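## Task

From bench mat M1, put plate M66 into slot 1 of hotel H1 and plate M60 into slot 3. Both plates must be fully home, with the labelled short end toward the front of the slot. Plate M90 must finish entirely on M1. Nothing may count on the gripper to stay in place at the end, so release and back the gripper away before finishing.

## Robot and tools

ROBOT. There is one arm, a four-axis SCARA plate mover: lift (vertical, m), shoulder, elbow and wrist yaw (rad). It carries a two-finger gripper that always stays level and cannot tilt. The controlled point, end_effector_position, is the midpoint between the two rubber pads, which sits 2 to 3 cm behind the fingertips. The fingers point along the gripper's +x axis and close along its y axis. Keep the elbow more than 0.4 rad away from 0, or the arm can fold and fault.

FRAMES. Reported poses use the scene frame. Its origin is on the table top under the arm base, +z is up, and +y is to the left when you face along +x. Motion commands use the gripper's own axes instead. Reported hand positions can be slightly wrong, more so at long reach.

execute_actions. Takes {"actions": [...]}, a list that runs in order. Each action is an object with one or more of the keys "rows", "steps" and "until". An empty list only returns the current state and images.
- rows: a table of 1 to 15 rows for the single arm. Each row is five numbers in [-1, 1]: dx, dy, dz, rz, opening. Each row is applied for one control step (1/30 s).
- dx, dy, dz, rz are offsets in the gripper's own axes. Every row is measured from the gripper pose measured when the action began, and never from the previous row. For the first action of a call, that start is the last pose a result reported. The scale is 1.0 = 0.6 m for dx, dy and dz, and 1.0 = 180 degrees for rz. Positive rz turns from the gripper's +x toward its +y. Each step, the target is clipped to within 70 mm and 16 degrees of the measured pose.
- opening is absolute, not an offset. +1 is fully open (0.140 m) and -1 is closed, which still leaves a 0.066 m gap. Going from fully open to closed takes at least about 0.6 s.
- steps: an integer from 1 to 450, at least the number of rows. The default is 15. After the last row, the arm keeps driving to that row's target with that row's opening, so give long moves enough steps. If a move was cut short, send the remainder in the next action rather than waiting for it.
- until: stops the action at the first step where every condition holds. It reads devices but does not halt motion. The only device is scanner, with the fields code (a lower-case ID such as "m66", or "no_read") and reads. You can give a bare string, or a pair such as ["=", "m60"]. Numbers always need a comparison: =, !=, <, <=, > or >=. Any bad value or unknown name rejects the whole call before anything moves.
- For gentle starts, ramp the offset by about 0.01 per row (6 mm per step). Jumps can shake a held plate loose.

zoom_image: give camera ("cam_high" or "cam_wrist") and region [x0, y0, x1, y1] in pixels of that camera's latest image. The origin is the top-left corner, and the region can be at most 504 by 504. It returns a closer view.

finished_scene: give scene (1 or 2) to end that scene for good. The result says whether it succeeded and gives the next task. Do this only once the plates are placed, the gripper has released them, and it has moved clear.

RESULTS.
- end_effector_position is in metres and end_effector_quat_wxyz is the orientation, both in the scene frame.
- Joint positions lists lift (0 to 0.55 m), shoulder (-2 to 2), elbow (-2.8 to 2.8), wrist yaw (-12.566 to 12.566) in rad, then the pad gap in m.
- grip_measured is the measured finger opening on the command scale. It may carry a constant error of about 1 mm. To hold a plate, command roughly 0.04 below grip_measured; a smaller difference gives a lighter grip.
- Hand target is the pose the controller is currently driving toward.
- A "pose unreachable" line means the clearance check altered or blocked the command. The arm then goes only slightly further and stops.
- The scanner reports code (never a wrong ID) and reads (how many times it has gone from no_read to an ID).
- MOTOR HOT appears at 85 °C. An OVER-TEMPERATURE FAULT means the brakes are on until the motors cool.
- Cameras are cam_high (fixed, overhead) and cam_wrist (on the hand), each 504x504 and in that order. Calibration values are provided, and changed numbers are listed when they differ.

PLATES AND HOTEL.
- To read a plate's ID, set it flat in nest RD so that its well A1 lies at the nest corner marked A1, and keep the scanner's view unobstructed.
- Well A1 is at the labelled short end, in the corner opposite the labelled long side.
- H1 has six slots, numbered upward from slot 1 at the bottom. A plate is home when it rests flat on its shelf's two prongs, short end facing out, behind both front pins and between the side pins.

CAUTIONS.
- Never drop or knock anything off the table; doing so ends the scene.
- Avoid slams, hard collisions, heavy pushing and slips.
- If contact torque reaches a joint's load limit, the arm stops for 10 s and the rest of the call is skipped. The limits are lift 55.8 N, shoulder 8.37 N m, elbow 4.18 N m and wrist yaw 1.39 N m, and a carried plate's weight counts toward them.
- Holding a load heats the motors, even while you are thinking, because the robot keeps holding your last command.
- Fast closes can squeeze harder than the roughly 18 N per pad limit.
- Occasional brief tugs on a held plate or nudges to loose objects can happen, so check the images after moves.

Each tool is called after "Request:" as name(argument=value, ...) on one line, values as JSON.

## Session

Request:
execute_actions(actions=[])

Request:
zoom_image(camera="cam_high", region=[0, 100, 504, 504])

Scene clock: 0.00 s.
end_effector_position=(+0.3806, -0.1122, +0.5151) grip_measured=+1.00 end_effector_quat_wxyz=(+0.231, +0.000, +0.000, +0.973)
Joint positions: [0.51  0.209 1.601 0.866 0.14 ]
Hand target: +0.381, -0.112, +0.515; +0.231, +0.000, +0.000, +0.973
scanner: code=no_read reads=0

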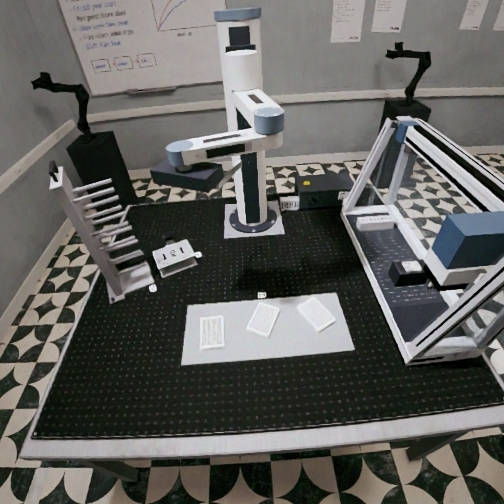

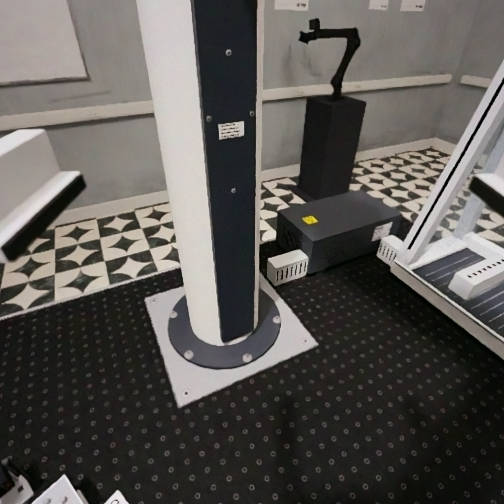

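Region (0, 100, 504, 504) of cam_high's 504x504 image, scaled by 1.000; it fills the top 404 rows of this view, and the rest is white.

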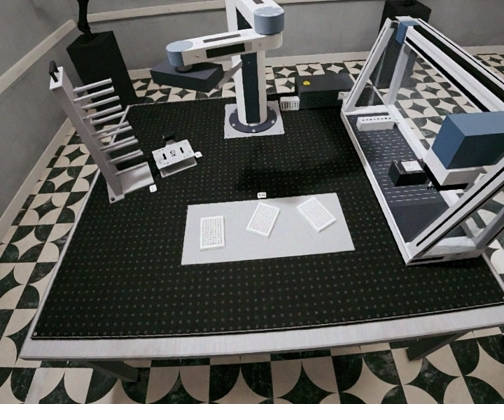

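Request:
zoom_image(camera="cam_high", region=[170, 280, 360, 370])

Request:
zoom_image(camera="cam_high", region=[40, 150, 220, 320])

Region (170, 280, 360, 370) of cam_high's 504x504 image, scaled by 2.653, with more detail than that image has; it fills the top 239 rows of this view, and the rest is white.

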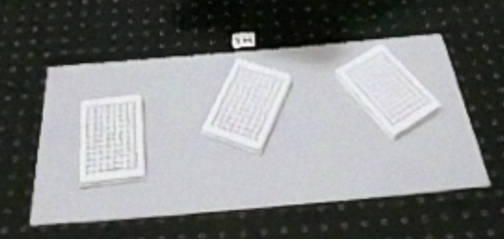

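Region (40, 150, 220, 320) of cam_high's 504x504 image, scaled by 2.800, with more detail than that image has.

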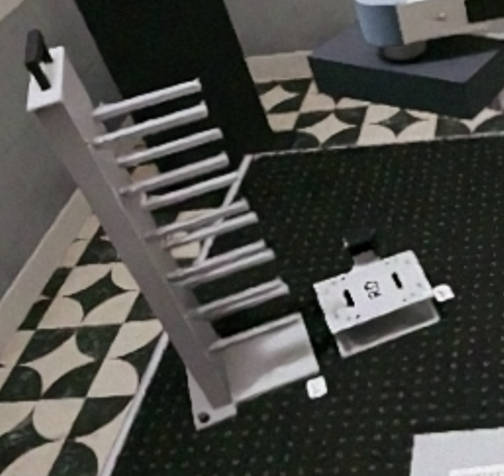

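Request:
execute_actions(actions=[{"rows":[[-0.132,-0.182,-0.66,-0.852,1]],"steps":70}])

Scene clock: 8.63 s.
end_effector_position=(+0.5003, -0.0502, +0.1191) grip_measured=+1.00 end_effector_quat_wxyz=(+1.000, +0.000, +0.000, -0.000)
Joint positions: [ 0.114  0.741  0.741 -1.482  0.14 ]
Hand target: +0.500, -0.050, +0.119; +1.000, +0.000, +0.000, -0.001
Off the commanded pose: 0.000 m, 0 deg.
scanner: code=no_read reads=0
camera_calibration (this result's frames):
cam_wrist: T_world_to_cam=[[0.00354521, -0.999982, 0.00490798, -0.0433089], [-0.60303, -0.00605306, -0.797695, 0.38405], [0.79771, -0.000131665, -0.603041, -0.231428], [0, 0, 0, 1]] pos_world=[0.41636, -0.0410139, 0.167007]

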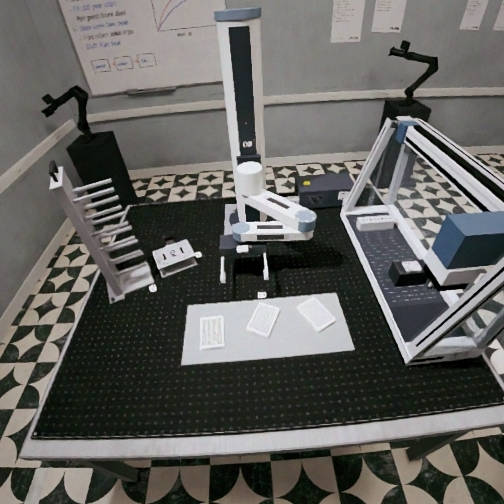

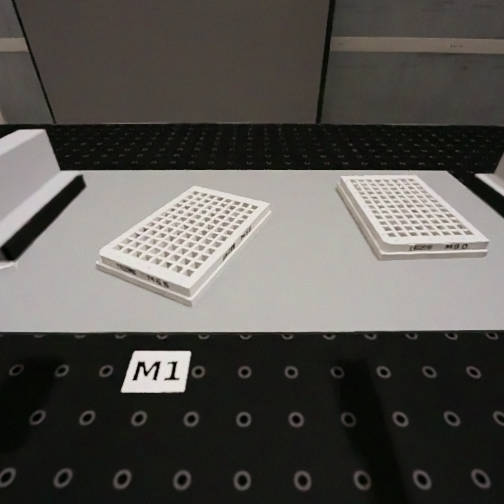

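Request:
zoom_image(camera="cam_wrist", region=[370, 200, 504, 280])

Request:
zoom_image(camera="cam_wrist", region=[80, 170, 290, 320])

Region (370, 200, 504, 280) of cam_wrist's 504x504 image, scaled by 3.761, with more detail than that image has; it fills the top 301 rows of this view, and the rest is white.

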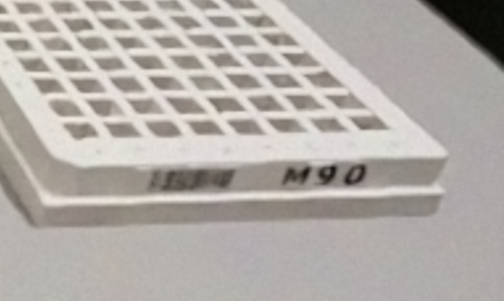

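Region (80, 170, 290, 320) of cam_wrist's 504x504 image, scaled by 2.400, with more detail than that image has; it fills the top 360 rows of this view, and the rest is white.

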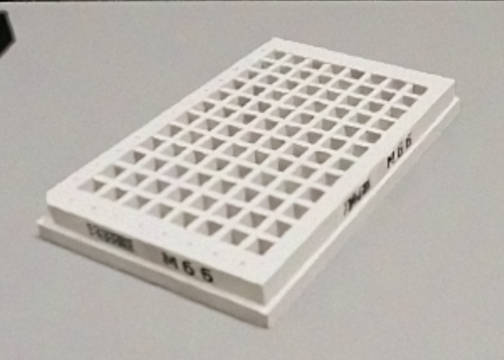

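Request:
execute_actions(actions=[{"rows":[[-0.333,-0.42,0.135,-0.417,1]],"steps":60}])

Scene clock: 15.33 s.
end_effector_position=(+0.3005, -0.3021, +0.2002) grip_measured=+1.00 end_effector_quat_wxyz=(+0.793, +0.000, +0.000, -0.609)
Joint positions: [ 0.195 -0.072  0.73  -1.969  0.14 ]
Hand target: +0.300, -0.302, +0.200; +0.793, +0.000, +0.000, -0.609
Off the commanded pose: 0.000 m, 0 deg.
scanner: code=no_read reads=0
camera_calibration (this result's frames):
cam_wrist: T_world_to_cam=[[-0.965178, -0.261549, 0.00490798, 0.219303], [-0.161507, 0.581032, -0.797695, 0.371364], [0.205784, -0.77071, -0.603041, -0.0781362], [0, 0, 0, 1]] pos_world=[0.287724, -0.218636, 0.24804]

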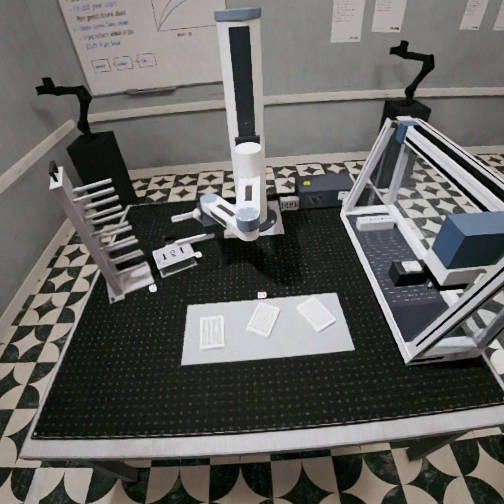

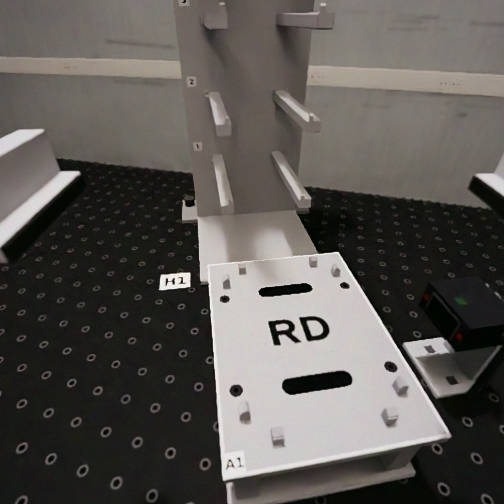

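Request:
execute_actions(actions=[{"rows":[[0.195,-0.03,-0.067,0.052,1]],"steps":40}])

Scene clock: 20.37 s.
end_effector_position=(+0.3133, -0.4199, +0.1599) grip_measured=+1.00 end_effector_quat_wxyz=(+0.840, +0.000, +0.000, -0.542)
Joint positions: [ 0.155 -0.457  1.237 -1.927  0.14 ]
Hand target: +0.313, -0.420, +0.160; +0.840, +0.000, +0.000, -0.543
Off the commanded pose: 0.000 m, 0 deg.
scanner: code=no_read reads=0
camera_calibration (this result's frames):
cam_wrist: T_world_to_cam=[[-0.909643, -0.415362, 0.00490798, 0.119102], [-0.254048, 0.546939, -0.797695, 0.42443], [0.328648, -0.726865, -0.603041, -0.215863], [0, 0, 0, 1]] pos_world=[0.287109, -0.33957, 0.207807]

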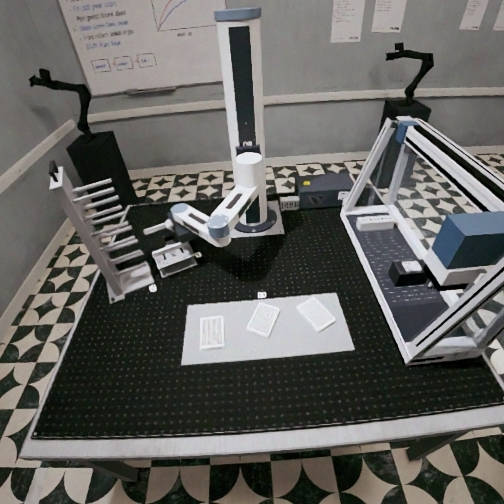

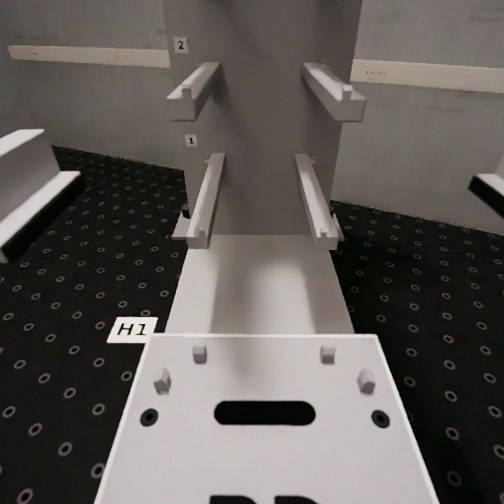

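Request:
execute_actions(actions=[{"rows":[[-0.505,0.725,0,0.217,0.3]],"steps":60},{"rows":[[0,0,-0.15,0,0.3]],"steps":25}])

Scene clock: 27.33 s.
end_effector_position=(+0.5848, +0.0351, +0.0699) grip_measured=+0.30 end_effector_quat_wxyz=(+0.973, +0.000, +0.000, -0.231)
Joint positions: [ 0.065  1.18   1.227 -2.872  0.114]
Hand target: +0.585, +0.035, +0.070; +0.973, +0.000, +0.000, -0.231
Off the commanded pose: 0.000 m, 0 deg.
scanner: code=no_read reads=0
camera_calibration (this result's frames):
cam_wrist: T_world_to_cam=[[-0.445061, -0.895487, 0.00490798, 0.300646], [-0.541771, 0.264891, -0.797695, 0.350936], [0.713025, -0.357682, -0.603041, -0.266468], [0, 0, 0, 1]] pos_world=[0.513931, 0.0809534, 0.117774]

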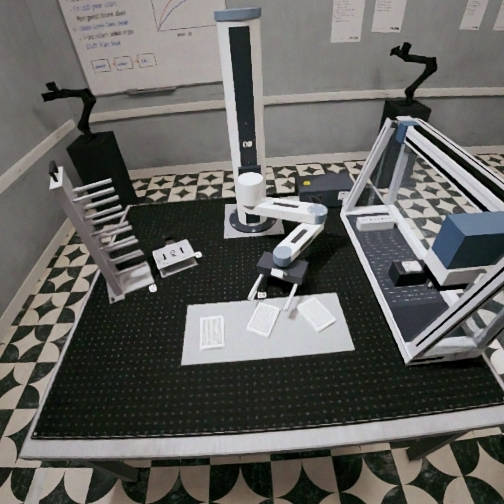

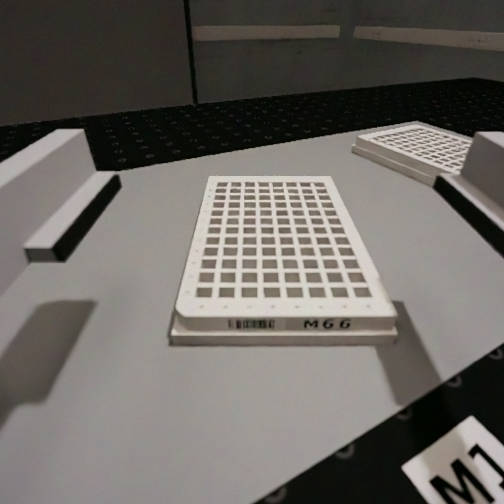

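Request:
execute_actions(actions=[{"rows":[[0.09,-0.007,0,0,0.3]],"steps":20},{"rows":[[0,0,-0.04,0,0.3],[0,0,-0.08,0,0.3]],"steps":25},{"rows":[[0,0,0,0,-0.4]],"steps":18},{"rows":[[0,0,0,0,-0.45],[0,0,0,0,-0.5],[0,0,0,0,-0.55],[0,0,0,0,-0.62]],"steps":15},{"rows":[[0,0,0.01,0,-0.62],[0,0,0.03,0,-0.62]],"steps":15}])

Scene clock: 33.03 s.
end_effector_position=(+0.6313, +0.0071, +0.0399) grip_measured=-0.47 end_effector_quat_wxyz=(+0.973, +0.000, +0.000, -0.230)
Joint positions: [ 0.035  0.984  1.41  -2.859  0.086]
Hand target: +0.631, +0.007, +0.040; +0.973, +0.000, +0.000, -0.230
Off the commanded pose: 0.000 m, 0 deg.
scanner: code=no_read reads=0
camera_calibration (this result's frames):
cam_wrist: T_world_to_cam=[[-0.444673, -0.89568, 0.00490798, 0.296181], [-0.541885, 0.264656, -0.797695, 0.359633], [0.71318, -0.357373, -0.603041, -0.327764], [0, 0, 0, 1]] pos_world=[0.560339, 0.05297, 0.0877689]

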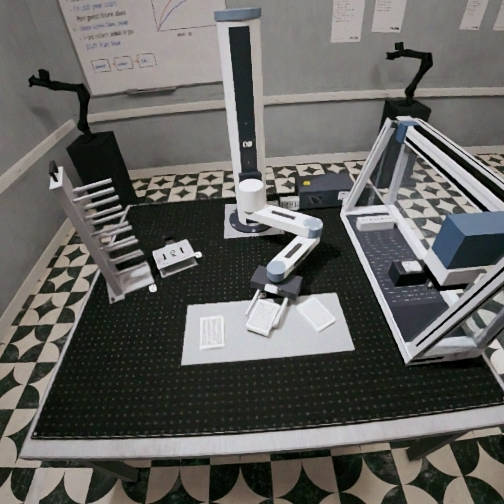

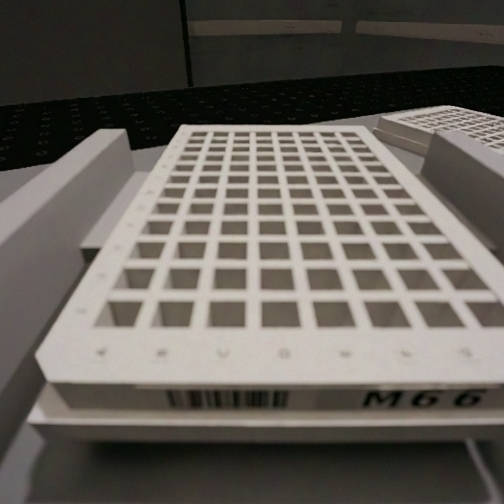

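Request:
execute_actions(actions=[{"rows":[[0,0,0.02,0,-0.55],[0,0,0.05,0,-0.55],[0,0,0.1,0,-0.55],[0,0,0.158,0,-0.55]],"steps":25},{"rows":[[0,-0.01,0,0,-0.55],[-0.01,-0.03,0,-0.01,-0.55],[-0.015,-0.06,0,-0.03,-0.55],[-0.03,-0.1,0,-0.06,-0.55],[-0.2045,-0.829,0,-0.217,-0.55]],"steps":70},{"rows":[[0.02,0,0,0,-0.55],[0.05,0,0,0,-0.55],[0.15,0,0,0,-0.55]],"steps":30}])

Scene clock: 41.27 s.
end_effector_position=(+0.3359, -0.4645, +0.1347) grip_measured=-0.47 end_effector_quat_wxyz=(+0.840, +0.000, +0.000, -0.542)
Joint positions: [ 0.13  -0.528  1.483 -2.101  0.086]
Hand target: +0.336, -0.464, +0.135; +0.840, +0.000, +0.000, -0.542
Off the commanded pose: 0.000 m, 0 deg.
scanner: code=no_read reads=0
camera_calibration (this result's frames):
cam_wrist: T_world_to_cam=[[-0.90933, -0.416046, 0.00490798, 0.120837], [-0.254459, 0.546748, -0.797695, 0.434495], [0.329195, -0.726617, -0.603041, -0.270992], [0, 0, 0, 1]] pos_world=[0.309651, -0.384192, 0.182582]

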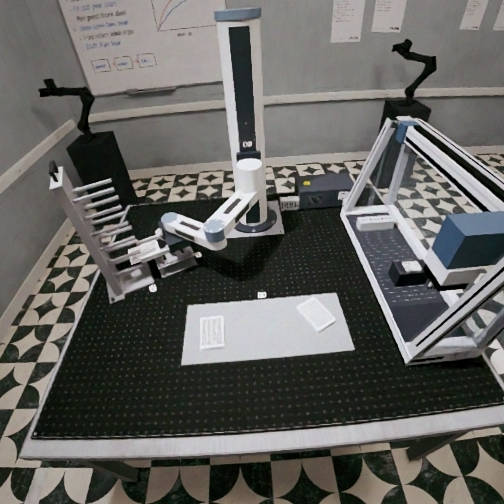

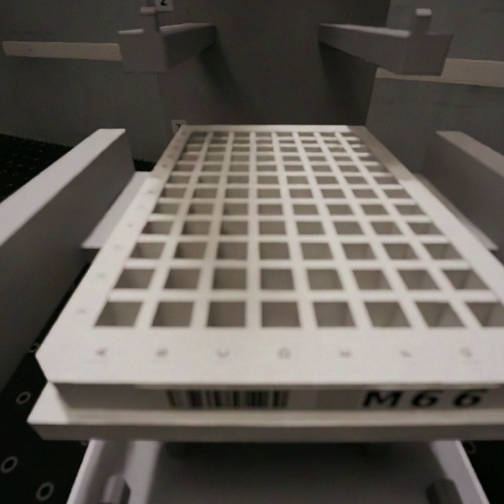

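Request:
execute_actions(actions=[{"rows":[[0.02,0,0,0,-0.55],[0.05,0,0,0,-0.55],[0.138,0.001,0,0,-0.55]],"steps":30},{"rows":[[0,0,-0.01,0,-0.55],[0,0,-0.025,0,-0.55]],"steps":20}])

Scene clock: 45.27 s.
end_effector_position=(+0.3706, -0.5385, +0.1196) grip_measured=-0.47 end_effector_quat_wxyz=(+0.842, +0.000, +0.000, -0.540)
Joint positions: [ 0.115 -0.713  1.968 -2.396  0.086]
Hand target: +0.371, -0.539, +0.120; +0.842, +0.000, +0.000, -0.540
Off the commanded pose: 0.001 m, 0 deg.
scanner: code=no_read reads=0
camera_calibration (this result's frames):
cam_wrist: T_world_to_cam=[[-0.907274, -0.420512, 0.00490798, 0.118486], [-0.257144, 0.54549, -0.797695, 0.472138], [0.332763, -0.72499, -0.603041, -0.345761], [0, 0, 0, 1]] pos_world=[0.343963, -0.458395, 0.167532]

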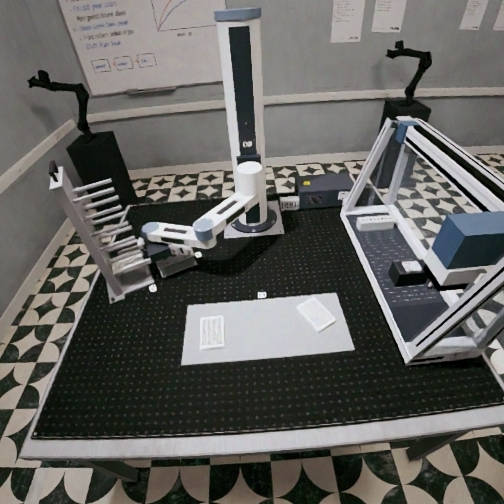

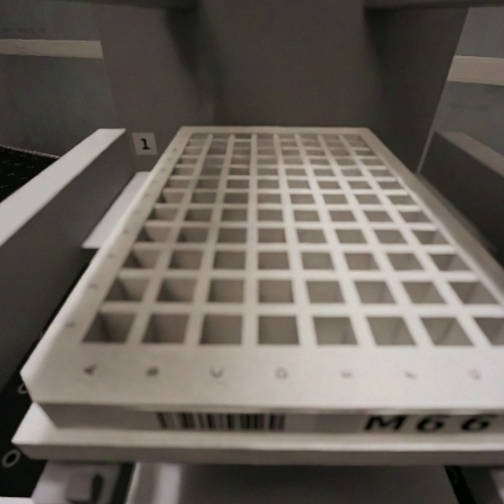

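Request:
execute_actions(actions=[{"rows":[[-0.0025,0,0,-0.0015,-0.55],[-0.0025,0,-0.005,-0.0015,-0.55],[-0.0025,0,-0.011,-0.0015,-0.55]],"steps":20}])

Scene clock: 47.53 s.
end_effector_position=(+0.3701, -0.5372, +0.1135) grip_measured=-0.47 end_effector_quat_wxyz=(+0.840, +0.000, +0.000, -0.542)
Joint positions: [ 0.108 -0.707  1.958 -2.396  0.086]
Hand target: +0.370, -0.537, +0.113; +0.840, +0.000, +0.000, -0.542
Off the commanded pose: 0.000 m, 0 deg.
scanner: code=no_read reads=0
camera_calibration (this result's frames):
cam_wrist: T_world_to_cam=[[-0.90919, -0.416353, 0.00490798, 0.121615], [-0.254644, 0.546662, -0.797695, 0.466072], [0.32944, -0.726506, -0.603041, -0.347936], [0, 0, 0, 1]] pos_world=[0.343877, -0.456926, 0.161367]

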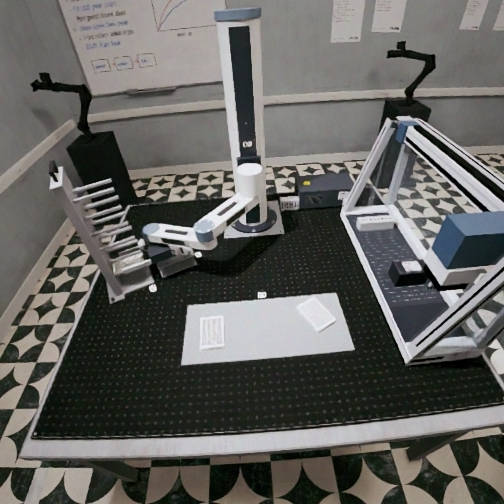

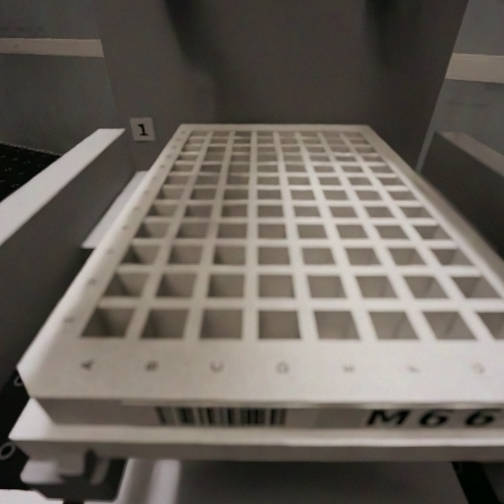

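Contact made.

Request:
execute_actions(actions=[{"rows":[[0,0,0,0,0.3]],"steps":15},{"rows":[[-0.25,0,0.02,0,0.3]],"steps":30}])

Scene clock: 50.20 s.
end_effector_position=(+0.3082, -0.4005, +0.1255) grip_measured=+0.30 end_effector_quat_wxyz=(+0.840, +0.000, +0.000, -0.542)
Joint positions: [ 0.121 -0.42   1.143 -1.868  0.114]
Hand target: +0.308, -0.401, +0.126; +0.840, +0.000, +0.000, -0.542
Off the commanded pose: 0.000 m, 0 deg.
scanner: code=no_read reads=0
camera_calibration (this result's frames):
cam_wrist: T_world_to_cam=[[-0.909327, -0.416054, 0.00490798, 0.122317], [-0.254464, 0.546745, -0.797695, 0.385147], [0.329201, -0.726614, -0.603041, -0.220931], [0, 0, 0, 1]] pos_world=[0.281963, -0.320218, 0.173399]

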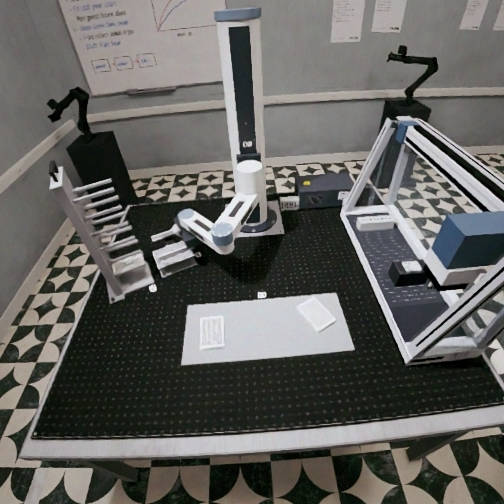

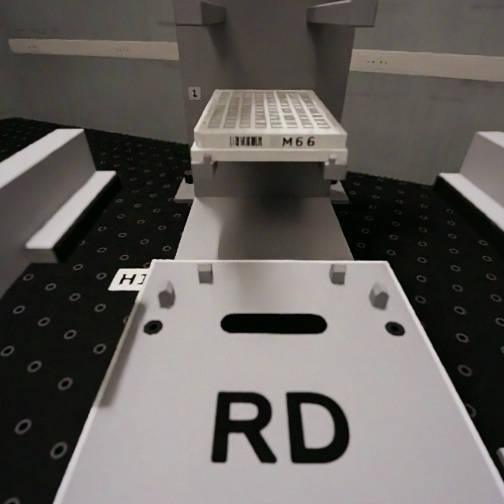

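Request:
execute_actions(actions=[{"rows":[[-0.682,0.788,0,0.56,0.3]],"steps":70},{"rows":[[0,0,-0.093,0,0.3]],"steps":20}])

Scene clock: 55.07 s.
end_effector_position=(+0.5702, +0.1670, +0.0697) grip_measured=+0.30 end_effector_quat_wxyz=(+0.953, +0.000, +0.000, +0.302)
Joint positions: [ 0.065  1.161  1.191 -1.74   0.114]
Hand target: +0.570, +0.167, +0.070; +0.953, +0.000, +0.000, +0.302
Off the commanded pose: 0.000 m, 0 deg.
scanner: code=no_read reads=0
camera_calibration (this result's frames):
cam_wrist: T_world_to_cam=[[0.578702, -0.815525, 0.00490798, -0.184786], [-0.489541, -0.352182, -0.797695, 0.381154], [0.652268, 0.459225, -0.603041, -0.310736], [0, 0, 0, 1]] pos_world=[0.49621, 0.126236, 0.117565]

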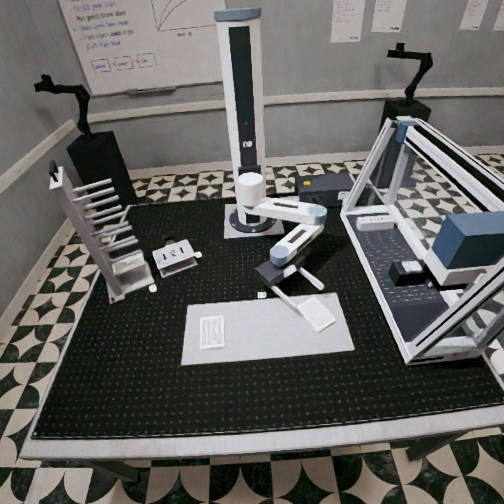

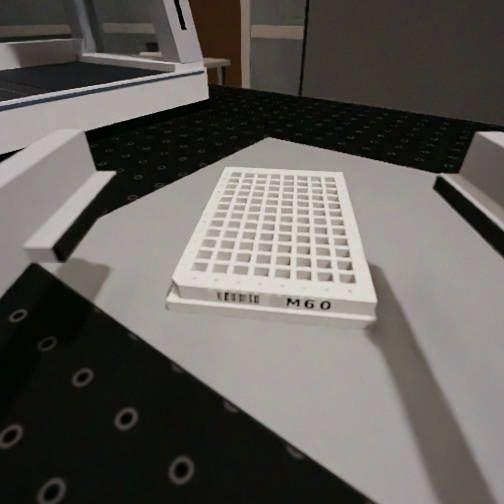

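Request:
execute_actions(actions=[{"rows":[[0.1133,-0.011,0,-0.039,0.3]],"steps":22},{"rows":[[0,0,-0.04,0,0.3],[0,0,-0.081,0,0.3]],"steps":25},{"rows":[[0,0,0,0,-0.4]],"steps":18},{"rows":[[0,0,0,0,-0.45],[0,0,0,0,-0.5],[0,0,0,0,-0.55]],"steps":12},{"rows":[[0,0,0.02,0,-0.55],[0,0,0.05,0,-0.55],[0,0,0.1,0,-0.55],[0,0,0.43,0,-0.55]],"steps":40},{"rows":[[-0.01,-0.01,0,0,-0.55],[-0.03,-0.02,0,0,-0.55],[-0.06,-0.04,0,0,-0.55],[-0.1,-0.07,0,0,-0.55],[-0.15,-0.1,0,0,-0.55],[-0.2,-0.13,0,-0.02,-0.55],[-0.25,-0.16,0,-0.04,-0.55],[-0.3,-0.2,0,-0.06,-0.55],[-0.3,-0.2,0,-0.08,-0.55],[-0.3,-0.2,0,-0.1,-0.55],[-0.9445,-0.5967,0,-0.5215,-0.55]],"steps":85},{"rows":[[0.02,0,0,0,-0.55],[0.05,0,0,0,-0.55],[0.15,0,0,0,-0.55]],"steps":30}])

Scene clock: 68.50 s.
end_effector_position=(+0.3359, -0.4641, +0.2791) grip_measured=-0.47 end_effector_quat_wxyz=(+0.840, +0.000, +0.000, -0.542)
Joint positions: [ 0.274 -0.527  1.481 -2.101  0.086]
Hand target: +0.336, -0.464, +0.279; +0.840, +0.000, +0.000, -0.543
Off the commanded pose: 0.000 m, 0 deg.
scanner: code=no_read reads=0
camera_calibration (this result's frames):
cam_wrist: T_world_to_cam=[[-0.909597, -0.415463, 0.00490798, 0.120638], [-0.254109, 0.546911, -0.797695, 0.549449], [0.328729, -0.726828, -0.603041, -0.18365], [0, 0, 0, 1]] pos_world=[0.309723, -0.383861, 0.326952]

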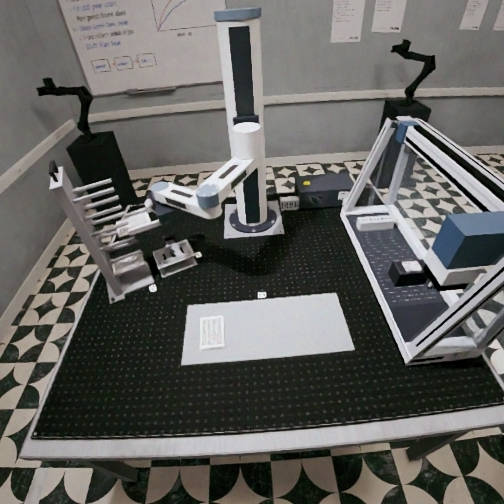

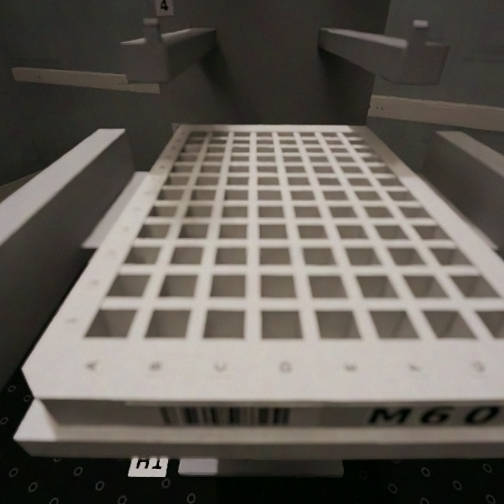

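Request:
execute_actions(actions=[{"rows":[[0.02,0,0,0,-0.55],[0.05,0,0,0,-0.55],[0.133,0.001,0,0,-0.55]],"steps":30},{"rows":[[0,0,-0.01,0,-0.55],[0,0,-0.025,0,-0.55],[0,0,-0.033,0,-0.55],[0,0,-0.04,0,-0.55]],"steps":25},{"rows":[[0,0,0,0,0.3]],"steps":15},{"rows":[[-0.25,0,0.02,0,0.3]],"steps":30}])

Scene clock: 73.73 s.
end_effector_position=(+0.3078, -0.4000, +0.2675) grip_measured=+0.30 end_effector_quat_wxyz=(+0.840, +0.000, +0.000, -0.542)
Joint positions: [ 0.263 -0.42   1.14  -1.866  0.114]
Hand target: +0.308, -0.400, +0.268; +0.840, +0.000, +0.000, -0.542
Off the commanded pose: 0.000 m, 0 deg.
scanner: code=no_read reads=0
camera_calibration (this result's frames):
cam_wrist: T_world_to_cam=[[-0.909515, -0.415642, 0.00490798, 0.121656], [-0.254216, 0.546861, -0.797695, 0.498054], [0.328872, -0.726763, -0.603041, -0.134771], [0, 0, 0, 1]] pos_world=[0.281583, -0.319748, 0.315425]

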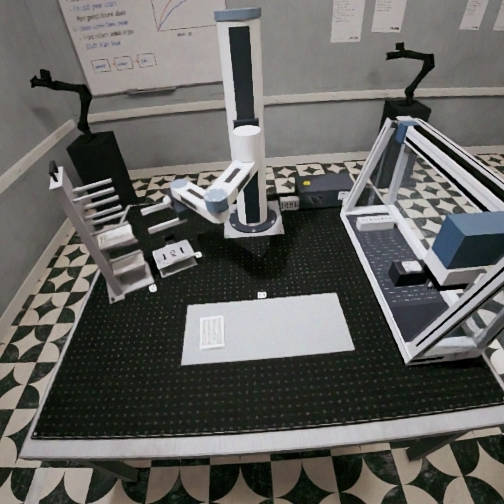

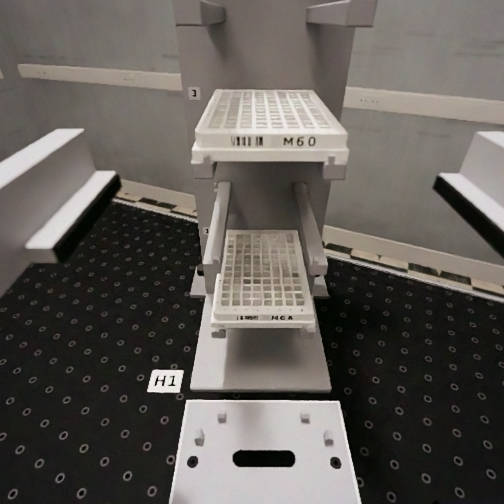

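Request:
finished_scene(scene=1)

The scene is finished: the task was done.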